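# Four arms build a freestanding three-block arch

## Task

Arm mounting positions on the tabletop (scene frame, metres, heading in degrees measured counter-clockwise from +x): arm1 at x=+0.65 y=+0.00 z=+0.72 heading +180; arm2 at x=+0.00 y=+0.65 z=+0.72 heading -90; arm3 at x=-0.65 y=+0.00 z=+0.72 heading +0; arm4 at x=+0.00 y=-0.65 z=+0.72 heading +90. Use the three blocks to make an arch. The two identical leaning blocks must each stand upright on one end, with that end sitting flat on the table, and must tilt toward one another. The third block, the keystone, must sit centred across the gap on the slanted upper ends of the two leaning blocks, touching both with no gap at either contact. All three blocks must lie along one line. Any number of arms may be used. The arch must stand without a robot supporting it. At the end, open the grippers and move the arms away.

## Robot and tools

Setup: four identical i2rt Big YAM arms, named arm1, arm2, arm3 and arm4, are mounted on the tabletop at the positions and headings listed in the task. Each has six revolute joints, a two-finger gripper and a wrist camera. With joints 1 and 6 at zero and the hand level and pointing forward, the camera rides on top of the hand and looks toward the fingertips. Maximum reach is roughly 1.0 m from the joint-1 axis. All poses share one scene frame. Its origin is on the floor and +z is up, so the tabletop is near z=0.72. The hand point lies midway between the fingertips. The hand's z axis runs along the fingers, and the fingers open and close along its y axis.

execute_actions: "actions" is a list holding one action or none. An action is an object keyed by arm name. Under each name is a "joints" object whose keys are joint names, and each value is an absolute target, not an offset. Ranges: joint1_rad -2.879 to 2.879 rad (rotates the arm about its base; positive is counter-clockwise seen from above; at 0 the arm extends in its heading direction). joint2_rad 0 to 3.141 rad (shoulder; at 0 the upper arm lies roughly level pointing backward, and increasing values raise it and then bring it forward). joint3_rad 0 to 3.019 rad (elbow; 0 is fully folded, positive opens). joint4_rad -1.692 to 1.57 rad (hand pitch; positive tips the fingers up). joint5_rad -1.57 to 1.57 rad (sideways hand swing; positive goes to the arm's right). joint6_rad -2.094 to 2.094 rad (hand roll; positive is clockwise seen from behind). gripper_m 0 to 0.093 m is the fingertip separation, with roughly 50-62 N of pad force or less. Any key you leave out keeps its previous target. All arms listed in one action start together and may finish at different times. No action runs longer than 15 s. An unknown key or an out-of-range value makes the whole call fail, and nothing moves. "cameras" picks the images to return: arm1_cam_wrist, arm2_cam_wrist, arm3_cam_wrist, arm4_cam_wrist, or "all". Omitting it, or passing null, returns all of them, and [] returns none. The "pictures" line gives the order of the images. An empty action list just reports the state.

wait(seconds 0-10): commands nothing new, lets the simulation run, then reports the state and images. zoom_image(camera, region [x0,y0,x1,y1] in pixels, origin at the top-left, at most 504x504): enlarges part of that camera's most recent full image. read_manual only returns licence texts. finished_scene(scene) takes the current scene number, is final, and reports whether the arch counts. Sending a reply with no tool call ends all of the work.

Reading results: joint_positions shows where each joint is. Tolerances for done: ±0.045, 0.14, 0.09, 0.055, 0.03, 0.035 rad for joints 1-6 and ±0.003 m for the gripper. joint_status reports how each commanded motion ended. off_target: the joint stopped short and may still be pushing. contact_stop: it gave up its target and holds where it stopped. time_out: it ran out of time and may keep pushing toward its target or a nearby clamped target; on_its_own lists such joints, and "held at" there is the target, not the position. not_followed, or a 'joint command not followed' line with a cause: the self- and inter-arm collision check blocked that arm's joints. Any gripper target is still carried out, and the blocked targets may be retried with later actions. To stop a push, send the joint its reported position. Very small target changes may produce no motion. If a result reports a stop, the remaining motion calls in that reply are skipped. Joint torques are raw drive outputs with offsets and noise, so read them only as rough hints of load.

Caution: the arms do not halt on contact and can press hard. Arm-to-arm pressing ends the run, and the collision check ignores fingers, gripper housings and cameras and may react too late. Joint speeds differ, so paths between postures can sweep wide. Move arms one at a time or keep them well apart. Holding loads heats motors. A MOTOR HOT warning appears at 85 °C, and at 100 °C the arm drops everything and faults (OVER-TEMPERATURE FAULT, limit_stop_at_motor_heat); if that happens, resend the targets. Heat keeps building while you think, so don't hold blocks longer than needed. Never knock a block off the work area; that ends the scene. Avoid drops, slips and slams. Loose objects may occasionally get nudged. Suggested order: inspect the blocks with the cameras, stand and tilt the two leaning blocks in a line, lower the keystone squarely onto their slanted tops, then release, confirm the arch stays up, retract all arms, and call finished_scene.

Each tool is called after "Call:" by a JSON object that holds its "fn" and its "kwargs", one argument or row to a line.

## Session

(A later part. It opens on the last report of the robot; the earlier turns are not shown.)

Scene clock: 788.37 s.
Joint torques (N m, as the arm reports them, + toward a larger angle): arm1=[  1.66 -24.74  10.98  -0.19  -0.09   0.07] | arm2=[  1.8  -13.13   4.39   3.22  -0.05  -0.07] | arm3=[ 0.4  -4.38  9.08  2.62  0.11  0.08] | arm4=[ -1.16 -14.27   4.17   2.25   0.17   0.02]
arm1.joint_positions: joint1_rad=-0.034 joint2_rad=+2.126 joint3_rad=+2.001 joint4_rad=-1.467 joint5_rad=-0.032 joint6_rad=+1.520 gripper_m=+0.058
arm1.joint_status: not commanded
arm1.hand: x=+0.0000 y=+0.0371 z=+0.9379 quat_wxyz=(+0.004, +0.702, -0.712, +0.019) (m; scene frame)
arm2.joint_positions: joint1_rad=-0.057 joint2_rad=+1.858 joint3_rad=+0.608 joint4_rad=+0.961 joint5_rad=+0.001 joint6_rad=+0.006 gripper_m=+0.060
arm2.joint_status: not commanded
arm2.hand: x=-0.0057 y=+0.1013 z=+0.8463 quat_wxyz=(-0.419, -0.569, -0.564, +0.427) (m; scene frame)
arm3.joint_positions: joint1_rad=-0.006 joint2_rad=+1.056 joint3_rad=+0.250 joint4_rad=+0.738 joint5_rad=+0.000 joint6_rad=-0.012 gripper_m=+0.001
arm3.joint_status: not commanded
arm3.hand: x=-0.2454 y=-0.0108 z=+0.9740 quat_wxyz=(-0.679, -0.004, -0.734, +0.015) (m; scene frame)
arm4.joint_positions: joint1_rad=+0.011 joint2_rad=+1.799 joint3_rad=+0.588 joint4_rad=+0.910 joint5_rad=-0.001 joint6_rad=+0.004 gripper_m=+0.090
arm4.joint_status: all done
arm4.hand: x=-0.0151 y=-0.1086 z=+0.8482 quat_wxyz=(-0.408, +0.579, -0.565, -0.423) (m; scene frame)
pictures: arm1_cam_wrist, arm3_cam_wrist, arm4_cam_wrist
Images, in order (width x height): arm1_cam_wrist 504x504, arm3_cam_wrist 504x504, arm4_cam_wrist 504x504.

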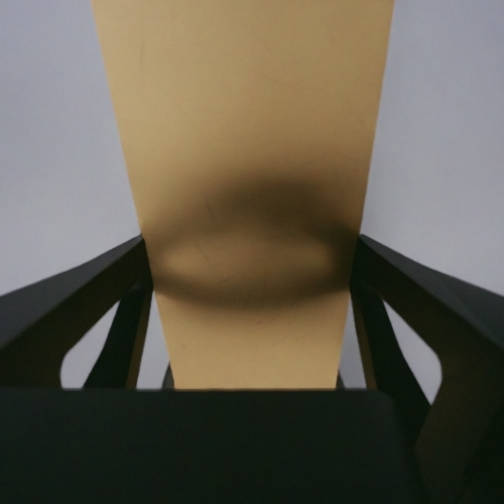

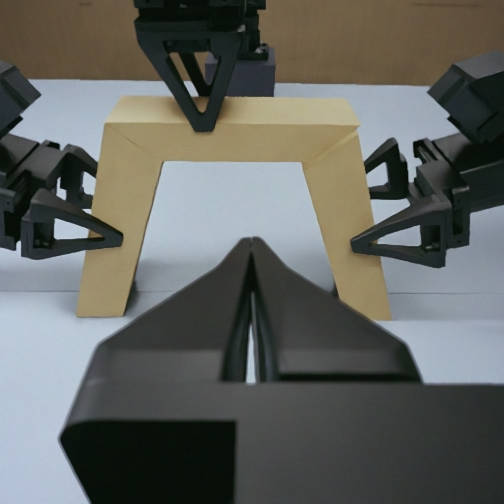

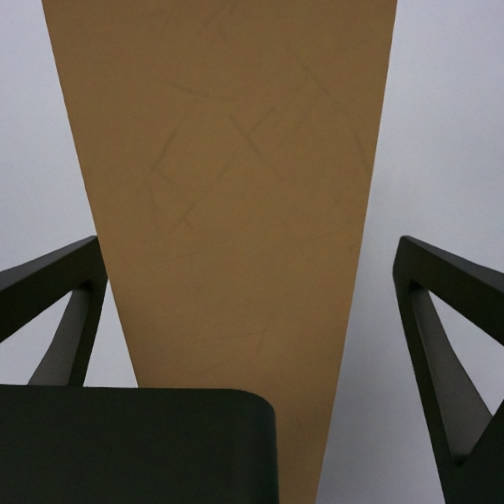

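Call:
{"fn": "execute_actions", "kwargs": {
  "actions": [
    {"arm4":{"joints":{"gripper_m":0.055}}}
  ],
  "cameras": ["arm1_cam_wrist","arm3_cam_wrist","arm4_cam_wrist"]
}}

Call:
{"fn": "zoom_image", "kwargs": {
  "camera": "arm3_cam_wrist",
  "region": [290, 80, 390, 180]
}}

Call:
{"fn": "zoom_image", "kwargs": {
  "camera": "arm3_cam_wrist",
  "region": [60, 240, 410, 340]
}}

Scene clock: 845.30 s.
Joint torques (N m, as the arm reports them, + toward a larger angle): arm1=[  1.75 -24.99  10.95  -0.19  -0.11   0.06] | arm2=[  1.8  -13.09   4.4    3.2   -0.04  -0.06] | arm3=[ 0.39 -4.28  9.05  2.61  0.12  0.09] | arm4=[ -1.32 -14.23   4.17   2.19   0.47  -0.01]
arm1.joint_positions: joint1_rad=-0.034 joint2_rad=+2.126 joint3_rad=+2.001 joint4_rad=-1.467 joint5_rad=-0.032 joint6_rad=+1.520 gripper_m=+0.058
arm1.joint_status: not commanded
arm1.hand: x=+0.0000 y=+0.0371 z=+0.9379 quat_wxyz=(+0.004, +0.702, -0.712, +0.019) (m; scene frame)
arm2.joint_positions: joint1_rad=-0.057 joint2_rad=+1.858 joint3_rad=+0.608 joint4_rad=+0.961 joint5_rad=+0.001 joint6_rad=+0.006 gripper_m=+0.060
arm2.joint_status: not commanded
arm2.hand: x=-0.0057 y=+0.1013 z=+0.8463 quat_wxyz=(-0.419, -0.569, -0.564, +0.427) (m; scene frame)
arm3.joint_positions: joint1_rad=-0.006 joint2_rad=+1.056 joint3_rad=+0.250 joint4_rad=+0.738 joint5_rad=+0.000 joint6_rad=-0.012 gripper_m=+0.001
arm3.joint_status: not commanded
arm3.hand: x=-0.2454 y=-0.0108 z=+0.9740 quat_wxyz=(-0.679, -0.004, -0.734, +0.015) (m; scene frame)
arm4.joint_positions: joint1_rad=+0.011 joint2_rad=+1.799 joint3_rad=+0.588 joint4_rad=+0.912 joint5_rad=-0.009 joint6_rad=+0.007 gripper_m=+0.060
arm4.joint_status: gripper_m off_target (ended at +0.060, target +0.055)
arm4.hand: x=-0.0167 y=-0.1084 z=+0.8489 quat_wxyz=(-0.406, +0.579, -0.564, -0.427) (m; scene frame)
pictures: arm1_cam_wrist, arm3_cam_wrist, arm4_cam_wrist
Images, in order (width x height): arm1_cam_wrist 504x504, arm3_cam_wrist 504x504, arm4_cam_wrist 504x504.

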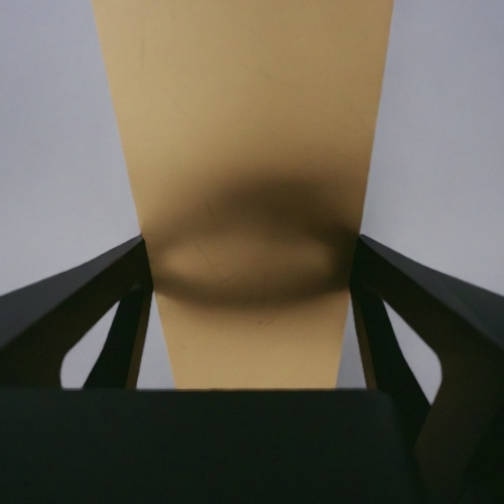

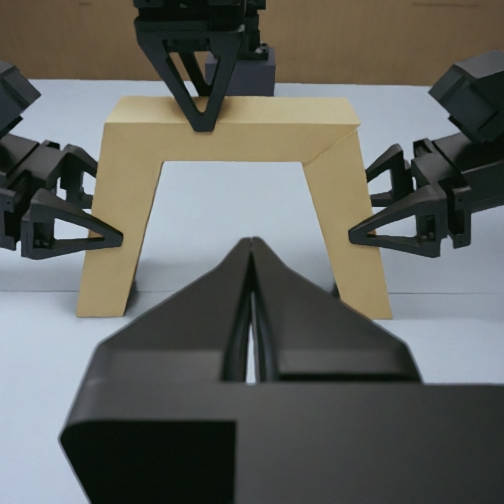

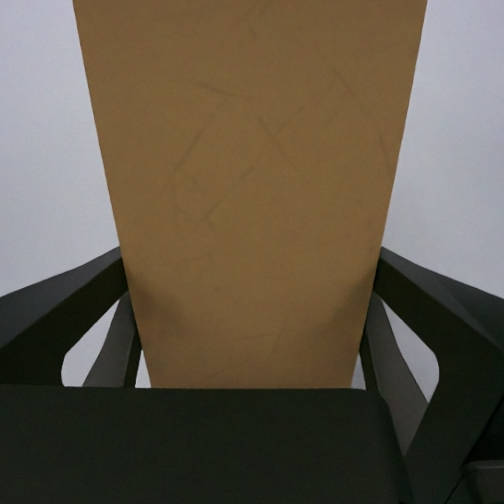

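Region (290, 80, 390, 180) of arm3_cam_wrist's 504x504 image, scaled by 5.040, with more detail than that image has.

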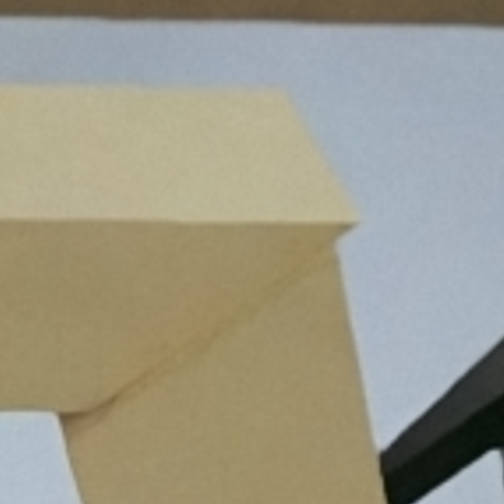

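Region (60, 240, 410, 340) of arm3_cam_wrist's 504x504 image, scaled by 1.440, with more detail than that image has; it fills the top 144 rows of this view, and the rest is white.

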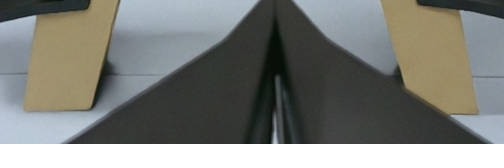

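Call:
{"fn": "zoom_image", "kwargs": {
  "camera": "arm3_cam_wrist",
  "region": [330, 270, 410, 330]
}}

Call:
{"fn": "zoom_image", "kwargs": {
  "camera": "arm3_cam_wrist",
  "region": [60, 270, 140, 330]
}}

Region (330, 270, 410, 330) of arm3_cam_wrist's 504x504 image, scaled by 6.300, with more detail than that image has; it fills the top 378 rows of this view, and the rest is white.

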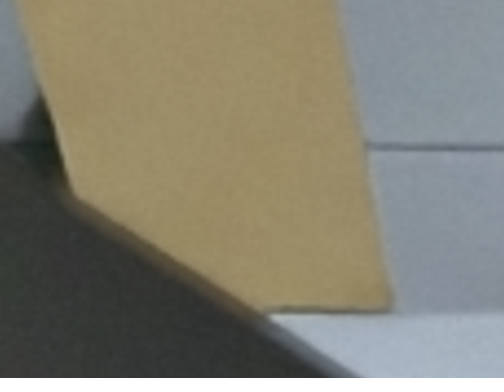

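Region (60, 270, 140, 330) of arm3_cam_wrist's 504x504 image, scaled by 6.300, with more detail than that image has; it fills the top 378 rows of this view, and the rest is white.

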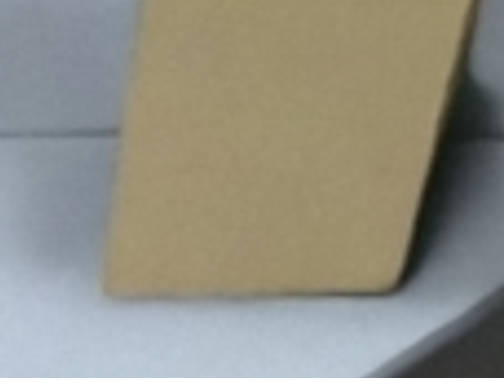

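Call:
{"fn": "execute_actions", "kwargs": {
  "actions": [
    {"arm4":{"joints":{"joint1_rad":0.008,"joint2_rad":1.81,"joint3_rad":0.582,"joint4_rad":0.982,"joint6_rad":0.012}}}
  ],
  "cameras": ["arm1_cam_wrist","arm3_cam_wrist"]
}}

Call:
{"fn": "zoom_image", "kwargs": {
  "camera": "arm3_cam_wrist",
  "region": [290, 80, 390, 180]
}}

Call:
{"fn": "zoom_image", "kwargs": {
  "camera": "arm3_cam_wrist",
  "region": [330, 270, 410, 330]
}}

Scene clock: 898.43 s.
Joint torques (N m, as the arm reports them, + toward a larger angle): arm1=[  1.76 -25.13  10.9   -0.22  -0.1    0.07] | arm2=[  1.81 -13.11   4.43   3.19  -0.05  -0.08] | arm3=[ 0.44 -4.18  9.08  2.64  0.11  0.08] | arm4=[ -0.79 -12.33   4.24   3.01   0.24  -0.07]
arm1.joint_positions: joint1_rad=-0.034 joint2_rad=+2.126 joint3_rad=+2.001 joint4_rad=-1.467 joint5_rad=-0.032 joint6_rad=+1.520 gripper_m=+0.058
arm1.joint_status: not commanded
arm1.hand: x=+0.0000 y=+0.0368 z=+0.9379 quat_wxyz=(+0.004, +0.702, -0.712, +0.019) (m; scene frame)
arm2.joint_positions: joint1_rad=-0.057 joint2_rad=+1.858 joint3_rad=+0.608 joint4_rad=+0.961 joint5_rad=+0.001 joint6_rad=+0.006 gripper_m=+0.060
arm2.joint_status: not commanded
arm2.hand: x=-0.0057 y=+0.1013 z=+0.8463 quat_wxyz=(-0.419, -0.569, -0.564, +0.427) (m; scene frame)
arm3.joint_positions: joint1_rad=-0.006 joint2_rad=+1.056 joint3_rad=+0.250 joint4_rad=+0.738 joint5_rad=+0.000 joint6_rad=-0.012 gripper_m=+0.001
arm3.joint_status: not commanded
arm3.hand: x=-0.2454 y=-0.0108 z=+0.9740 quat_wxyz=(-0.679, -0.004, -0.734, +0.015) (m; scene frame)
arm4.joint_positions: joint1_rad=+0.011 joint2_rad=+1.802 joint3_rad=+0.575 joint4_rad=+0.944 joint5_rad=-0.003 joint6_rad=+0.007 gripper_m=+0.060
arm4.joint_status: all done
arm4.hand: x=-0.0156 y=-0.1118 z=+0.8501 quat_wxyz=(-0.412, +0.575, -0.562, -0.430) (m; scene frame)
pictures: arm1_cam_wrist, arm3_cam_wrist
Images, in order (width x height): arm1_cam_wrist 504x504, arm3_cam_wrist 504x504.

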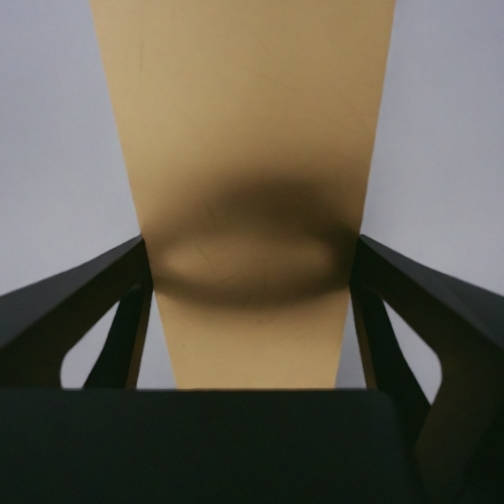

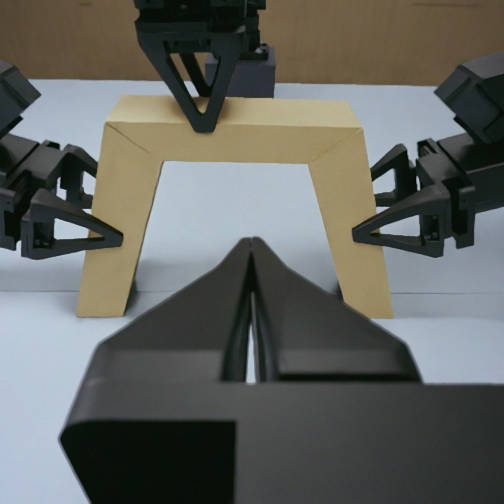

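Region (290, 80, 390, 180) of arm3_cam_wrist's 504x504 image, scaled by 5.040, with more detail than that image has.

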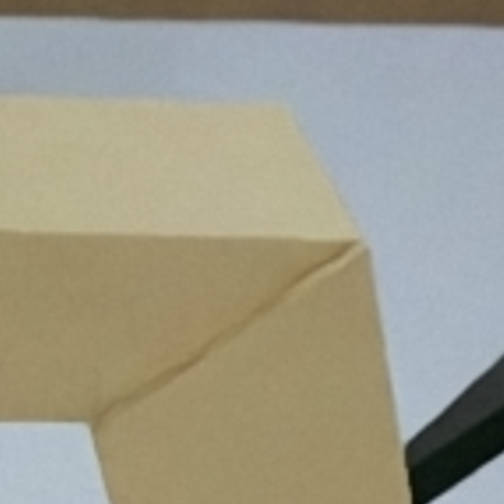

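Region (330, 270, 410, 330) of arm3_cam_wrist's 504x504 image, scaled by 6.300, with more detail than that image has; it fills the top 378 rows of this view, and the rest is white.

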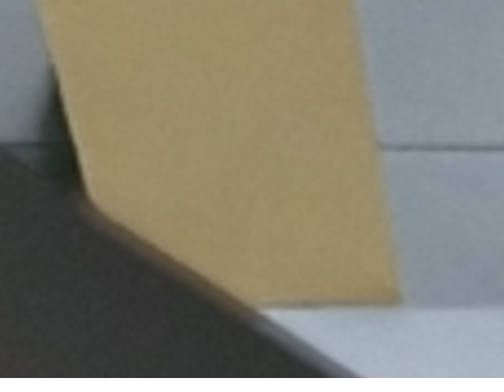

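Call:
{"fn": "zoom_image", "kwargs": {
  "camera": "arm3_cam_wrist",
  "region": [70, 60, 410, 230]
}}

Call:
{"fn": "zoom_image", "kwargs": {
  "camera": "arm3_cam_wrist",
  "region": [95, 295, 145, 325]
}}

Region (70, 60, 410, 230) of arm3_cam_wrist's 504x504 image, scaled by 1.482, with more detail than that image has.

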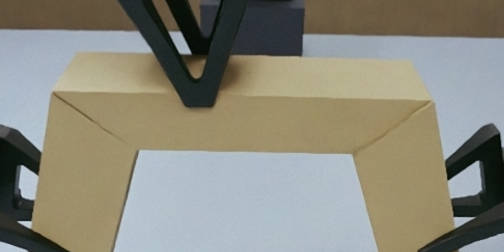

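Region (95, 295, 145, 325) of arm3_cam_wrist's 504x504 image, scaled by 10.080, with more detail than that image has; it fills the top 302 rows of this view, and the rest is white.

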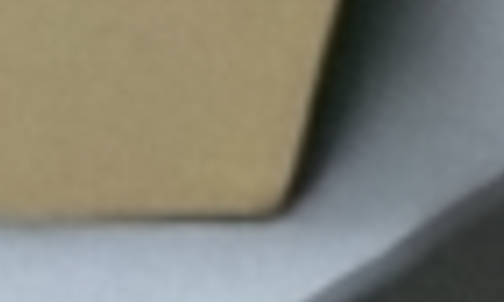

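Call:
{"fn": "execute_actions", "kwargs": {
  "actions": [
    {"arm1":{"joints":{"gripper_m":0.09}},"arm2":{"joints":{"joint4_rad":0.958}}}
  ],
  "cameras": ["arm1_cam_wrist","arm3_cam_wrist"]
}}

Call:
{"fn": "zoom_image", "kwargs": {
  "camera": "arm3_cam_wrist",
  "region": [70, 60, 410, 230]
}}

Call:
{"fn": "zoom_image", "kwargs": {
  "camera": "arm3_cam_wrist",
  "region": [60, 270, 140, 330]
}}

Scene clock: 927.87 s.
Joint torques (N m, as the arm reports them, + toward a larger angle): arm1=[  1.68 -24.79  10.99  -0.16  -0.09   0.06] | arm2=[  1.76 -13.05   4.39   1.78  -0.04  -0.07] | arm3=[ 0.4  -4.28  9.08  2.6   0.12  0.08] | arm4=[ -0.53 -12.12   4.25   2.96   0.24  -0.07]
arm1.joint_positions: joint1_rad=-0.034 joint2_rad=+2.126 joint3_rad=+2.001 joint4_rad=-1.467 joint5_rad=-0.032 joint6_rad=+1.520 gripper_m=+0.090
arm1.joint_status: all done
arm1.hand: x=+0.0000 y=+0.0368 z=+0.9379 quat_wxyz=(+0.004, +0.702, -0.712, +0.019) (m; scene frame)
arm2.joint_positions: joint1_rad=-0.057 joint2_rad=+1.858 joint3_rad=+0.608 joint4_rad=+0.959 joint5_rad=+0.001 joint6_rad=+0.006 gripper_m=+0.060
arm2.joint_status: all done
arm2.hand: x=-0.0057 y=+0.1015 z=+0.8457 quat_wxyz=(-0.418, -0.569, -0.565, +0.427) (m; scene frame)
arm3.joint_positions: joint1_rad=-0.006 joint2_rad=+1.056 joint3_rad=+0.250 joint4_rad=+0.738 joint5_rad=+0.000 joint6_rad=-0.012 gripper_m=+0.001
arm3.joint_status: not commanded
arm3.hand: x=-0.2454 y=-0.0108 z=+0.9740 quat_wxyz=(-0.679, -0.004, -0.734, +0.015) (m; scene frame)
arm4.joint_positions: joint1_rad=+0.011 joint2_rad=+1.802 joint3_rad=+0.575 joint4_rad=+0.944 joint5_rad=-0.003 joint6_rad=+0.007 gripper_m=+0.060
arm4.joint_status: not commanded
arm4.hand: x=-0.0156 y=-0.1119 z=+0.8501 quat_wxyz=(-0.412, +0.575, -0.562, -0.430) (m; scene frame)
pictures: arm1_cam_wrist, arm3_cam_wrist
Images, in order (width x height): arm1_cam_wrist 504x504, arm3_cam_wrist 504x504.

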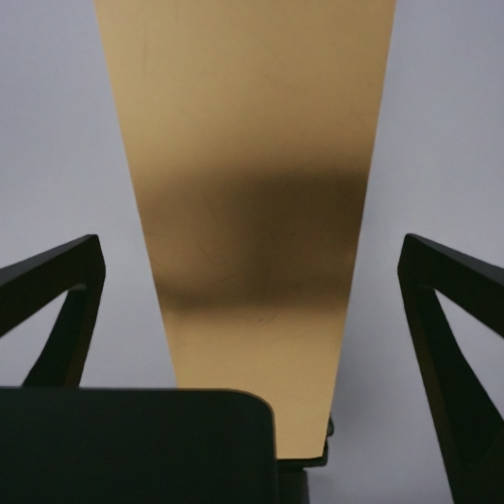

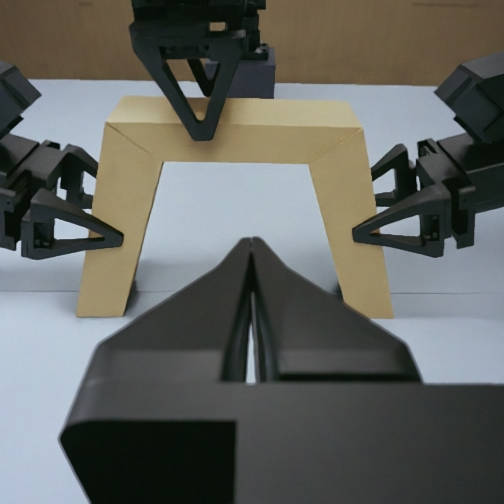

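Region (70, 60, 410, 230) of arm3_cam_wrist's 504x504 image, scaled by 1.482, with more detail than that image has.

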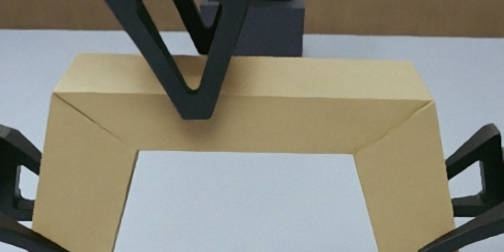

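Region (60, 270, 140, 330) of arm3_cam_wrist's 504x504 image, scaled by 6.300, with more detail than that image has; it fills the top 378 rows of this view, and the rest is white.

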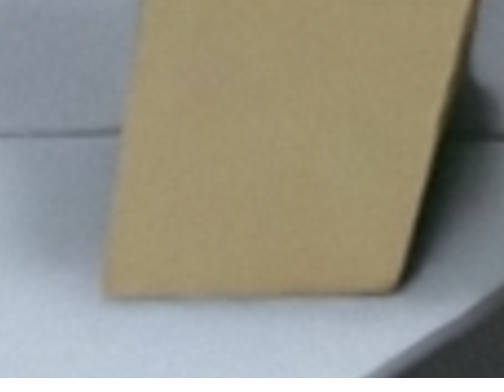

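Call:
{"fn": "execute_actions", "kwargs": {
  "actions": [
    {"arm1":{"joints":{"joint3_rad":2.2,"joint4_rad":-1.64}},"arm2":{"joints":{"gripper_m":0.09}},"arm4":{"joints":{"gripper_m":0.09}}}
  ],
  "cameras": ["arm1_cam_wrist","arm3_cam_wrist"]
}}

Call:
{"fn": "zoom_image", "kwargs": {
  "camera": "arm3_cam_wrist",
  "region": [70, 60, 410, 230]
}}

Scene clock: 940.77 s.
Joint torques (N m, as the arm reports them, + toward a larger angle): arm1=[  1.81 -24.84  13.37  -0.26  -0.09   0.07] | arm2=[  1.79 -13.     4.43   1.78  -0.04  -0.08] | arm3=[ 0.43 -4.23  9.07  2.61  0.12  0.09] | arm4=[ -0.66 -11.98   4.33   2.28   0.2   -0.07]
arm1.joint_positions: joint1_rad=-0.034 joint2_rad=+2.126 joint3_rad=+2.166 joint4_rad=-1.630 joint5_rad=-0.032 joint6_rad=+1.520 gripper_m=+0.090
arm1.joint_status: all done
arm1.hand: x=-0.0032 y=+0.0370 z=+1.0009 quat_wxyz=(+0.005, +0.702, -0.712, +0.018) (m; scene frame)
arm2.joint_positions: joint1_rad=-0.057 joint2_rad=+1.857 joint3_rad=+0.608 joint4_rad=+0.959 joint5_rad=+0.001 joint6_rad=+0.006 gripper_m=+0.090
arm2.joint_status: all done
arm2.hand: x=-0.0057 y=+0.1014 z=+0.8463 quat_wxyz=(-0.418, -0.569, -0.565, +0.427) (m; scene frame)
arm3.joint_positions: joint1_rad=-0.006 joint2_rad=+1.056 joint3_rad=+0.250 joint4_rad=+0.738 joint5_rad=+0.000 joint6_rad=-0.012 gripper_m=+0.001
arm3.joint_status: not commanded
arm3.hand: x=-0.2454 y=-0.0108 z=+0.9740 quat_wxyz=(-0.679, -0.004, -0.734, +0.015) (m; scene frame)
arm4.joint_positions: joint1_rad=+0.011 joint2_rad=+1.802 joint3_rad=+0.575 joint4_rad=+0.962 joint5_rad=-0.002 joint6_rad=+0.007 gripper_m=+0.090
arm4.joint_status: all done
arm4.hand: x=-0.0154 y=-0.1107 z=+0.8542 quat_wxyz=(-0.417, +0.571, -0.558, -0.434) (m; scene frame)
pictures: arm1_cam_wrist, arm3_cam_wrist
Images, in order (width x height): arm1_cam_wrist 504x504, arm3_cam_wrist 504x504.

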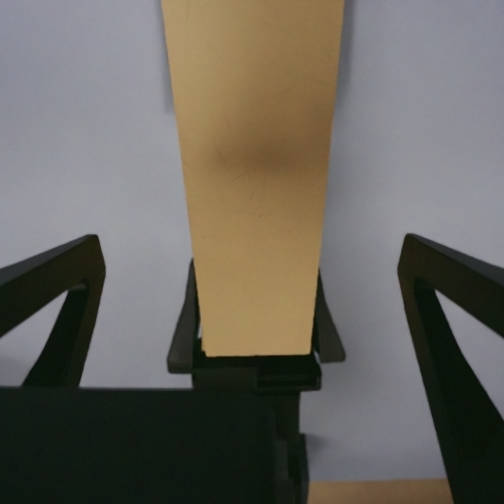

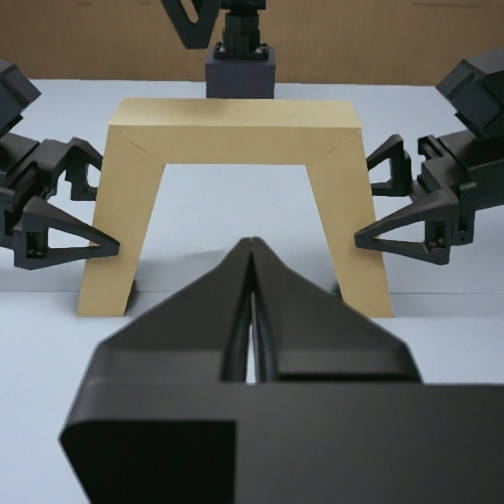

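Region (70, 60, 410, 230) of arm3_cam_wrist's 504x504 image, scaled by 1.482, with more detail than that image has.

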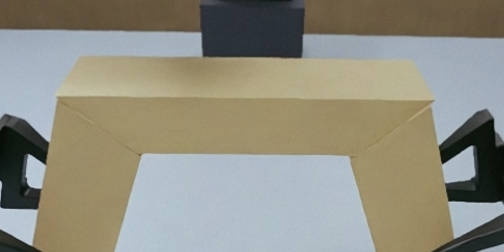

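Call:
{"fn": "execute_actions", "kwargs": {
  "actions": [
    {"arm1":{"joints":{"joint2_rad":1.5}},"arm2":{"joints":{"joint2_rad":1.55,"joint3_rad":0.1,"joint4_rad":1.17}},"arm4":{"joints":{"joint2_rad":1.55,"joint3_rad":0.1,"joint4_rad":1.17}}}
  ],
  "cameras": ["arm1_cam_wrist","arm3_cam_wrist"]
}}

Call:
{"fn": "zoom_image", "kwargs": {
  "camera": "arm3_cam_wrist",
  "region": [50, 60, 420, 340]
}}

Scene clock: 951.80 s.
Joint torques (N m, as the arm reports them, + toward a larger angle): arm1=[  1.88 -13.55  10.28   0.95  -0.1    0.01] | arm2=[ 1.97 -5.05  2.66  2.24 -0.04 -0.08] | arm3=[ 0.44 -4.22  9.09  2.64  0.12  0.09] | arm4=[-0.58 -5.44  2.52  2.09  0.2  -0.08]
arm1.joint_positions: joint1_rad=-0.034 joint2_rad=+1.505 joint3_rad=+2.184 joint4_rad=-1.631 joint5_rad=-0.032 joint6_rad=+1.520 gripper_m=+0.090
arm1.joint_status: all done
arm1.hand: x=+0.1477 y=+0.0272 z=+1.3679 quat_wxyz=(+0.214, +0.672, -0.675, -0.217) (m; scene frame)
arm2.joint_positions: joint1_rad=-0.057 joint2_rad=+1.543 joint3_rad=+0.101 joint4_rad=+1.159 joint5_rad=+0.001 joint6_rad=+0.006 gripper_m=+0.090
arm2.joint_status: all done
arm2.hand: x=-0.0035 y=+0.2875 z=+0.8675 quat_wxyz=(-0.420, -0.568, -0.563, +0.429) (m; scene frame)
arm3.joint_positions: joint1_rad=-0.006 joint2_rad=+1.056 joint3_rad=+0.250 joint4_rad=+0.738 joint5_rad=+0.000 joint6_rad=-0.012 gripper_m=+0.001
arm3.joint_status: not commanded
arm3.hand: x=-0.2454 y=-0.0108 z=+0.9740 quat_wxyz=(-0.679, -0.004, -0.734, +0.015) (m; scene frame)
arm4.joint_positions: joint1_rad=+0.011 joint2_rad=+1.548 joint3_rad=+0.095 joint4_rad=+1.154 joint5_rad=-0.002 joint6_rad=+0.007 gripper_m=+0.090
arm4.joint_status: all done
arm4.hand: x=-0.0102 y=-0.2903 z=+0.8561 quat_wxyz=(-0.408, +0.578, -0.565, -0.425) (m; scene frame)
pictures: arm1_cam_wrist, arm3_cam_wrist
Images, in order (width x height): arm1_cam_wrist 504x504, arm3_cam_wrist 504x504.

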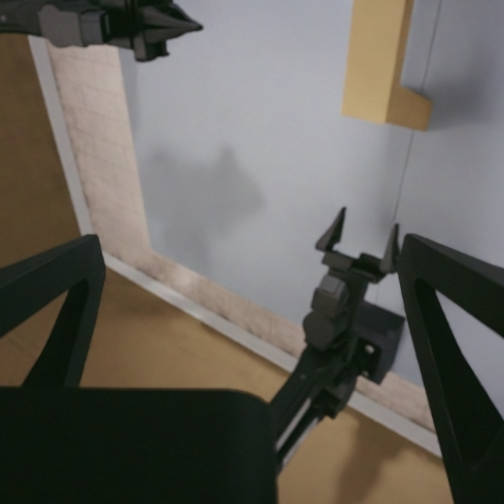

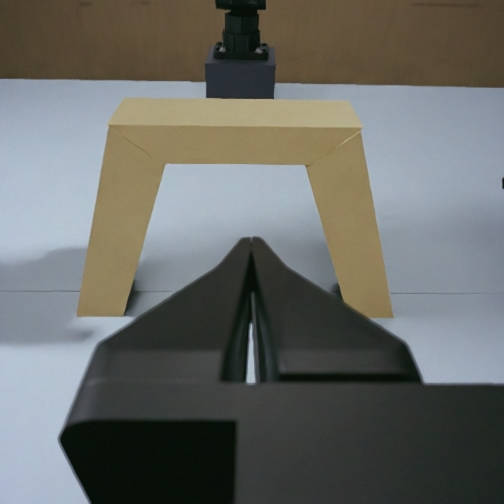

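Region (50, 60, 420, 340) of arm3_cam_wrist's 504x504 image, scaled by 1.362, with more detail than that image has; it fills the top 381 rows of this view, and the rest is white.

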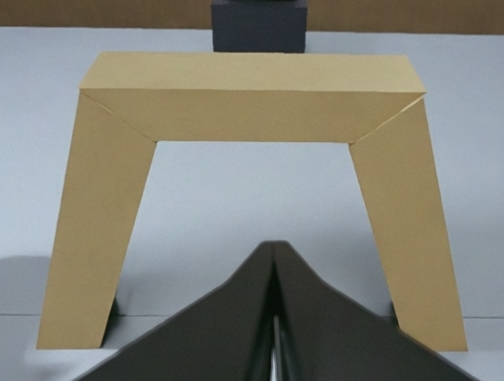

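Call:
{"fn": "zoom_image", "kwargs": {
  "camera": "arm3_cam_wrist",
  "region": [290, 85, 390, 185]
}}

Call:
{"fn": "zoom_image", "kwargs": {
  "camera": "arm3_cam_wrist",
  "region": [85, 85, 185, 185]
}}

Region (290, 85, 390, 185) of arm3_cam_wrist's 504x504 image, scaled by 5.040, with more detail than that image has.

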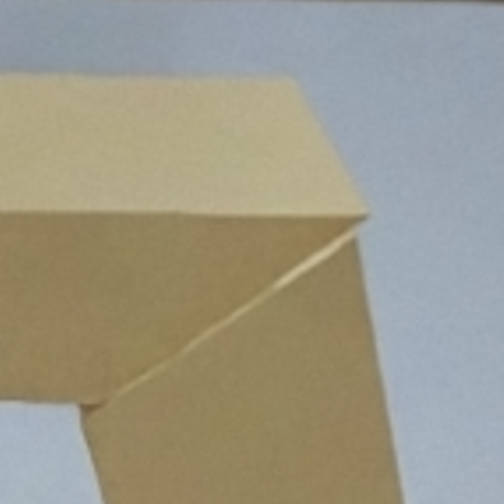

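Region (85, 85, 185, 185) of arm3_cam_wrist's 504x504 image, scaled by 5.040, with more detail than that image has.

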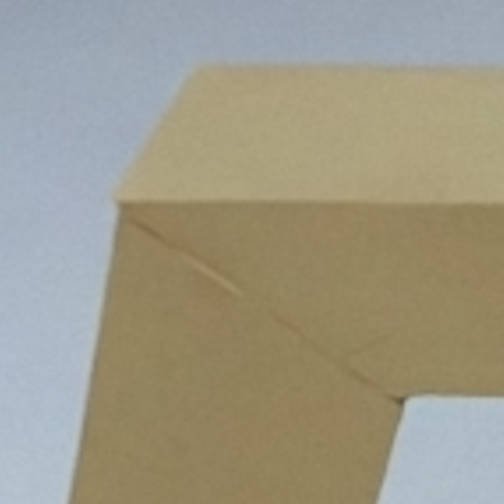

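Both joints are flush and aligned, and the arch is standing on its own.

Call:
{"fn": "finished_scene", "kwargs": {
  "scene": 2
}}

The scene is finished: the task was done.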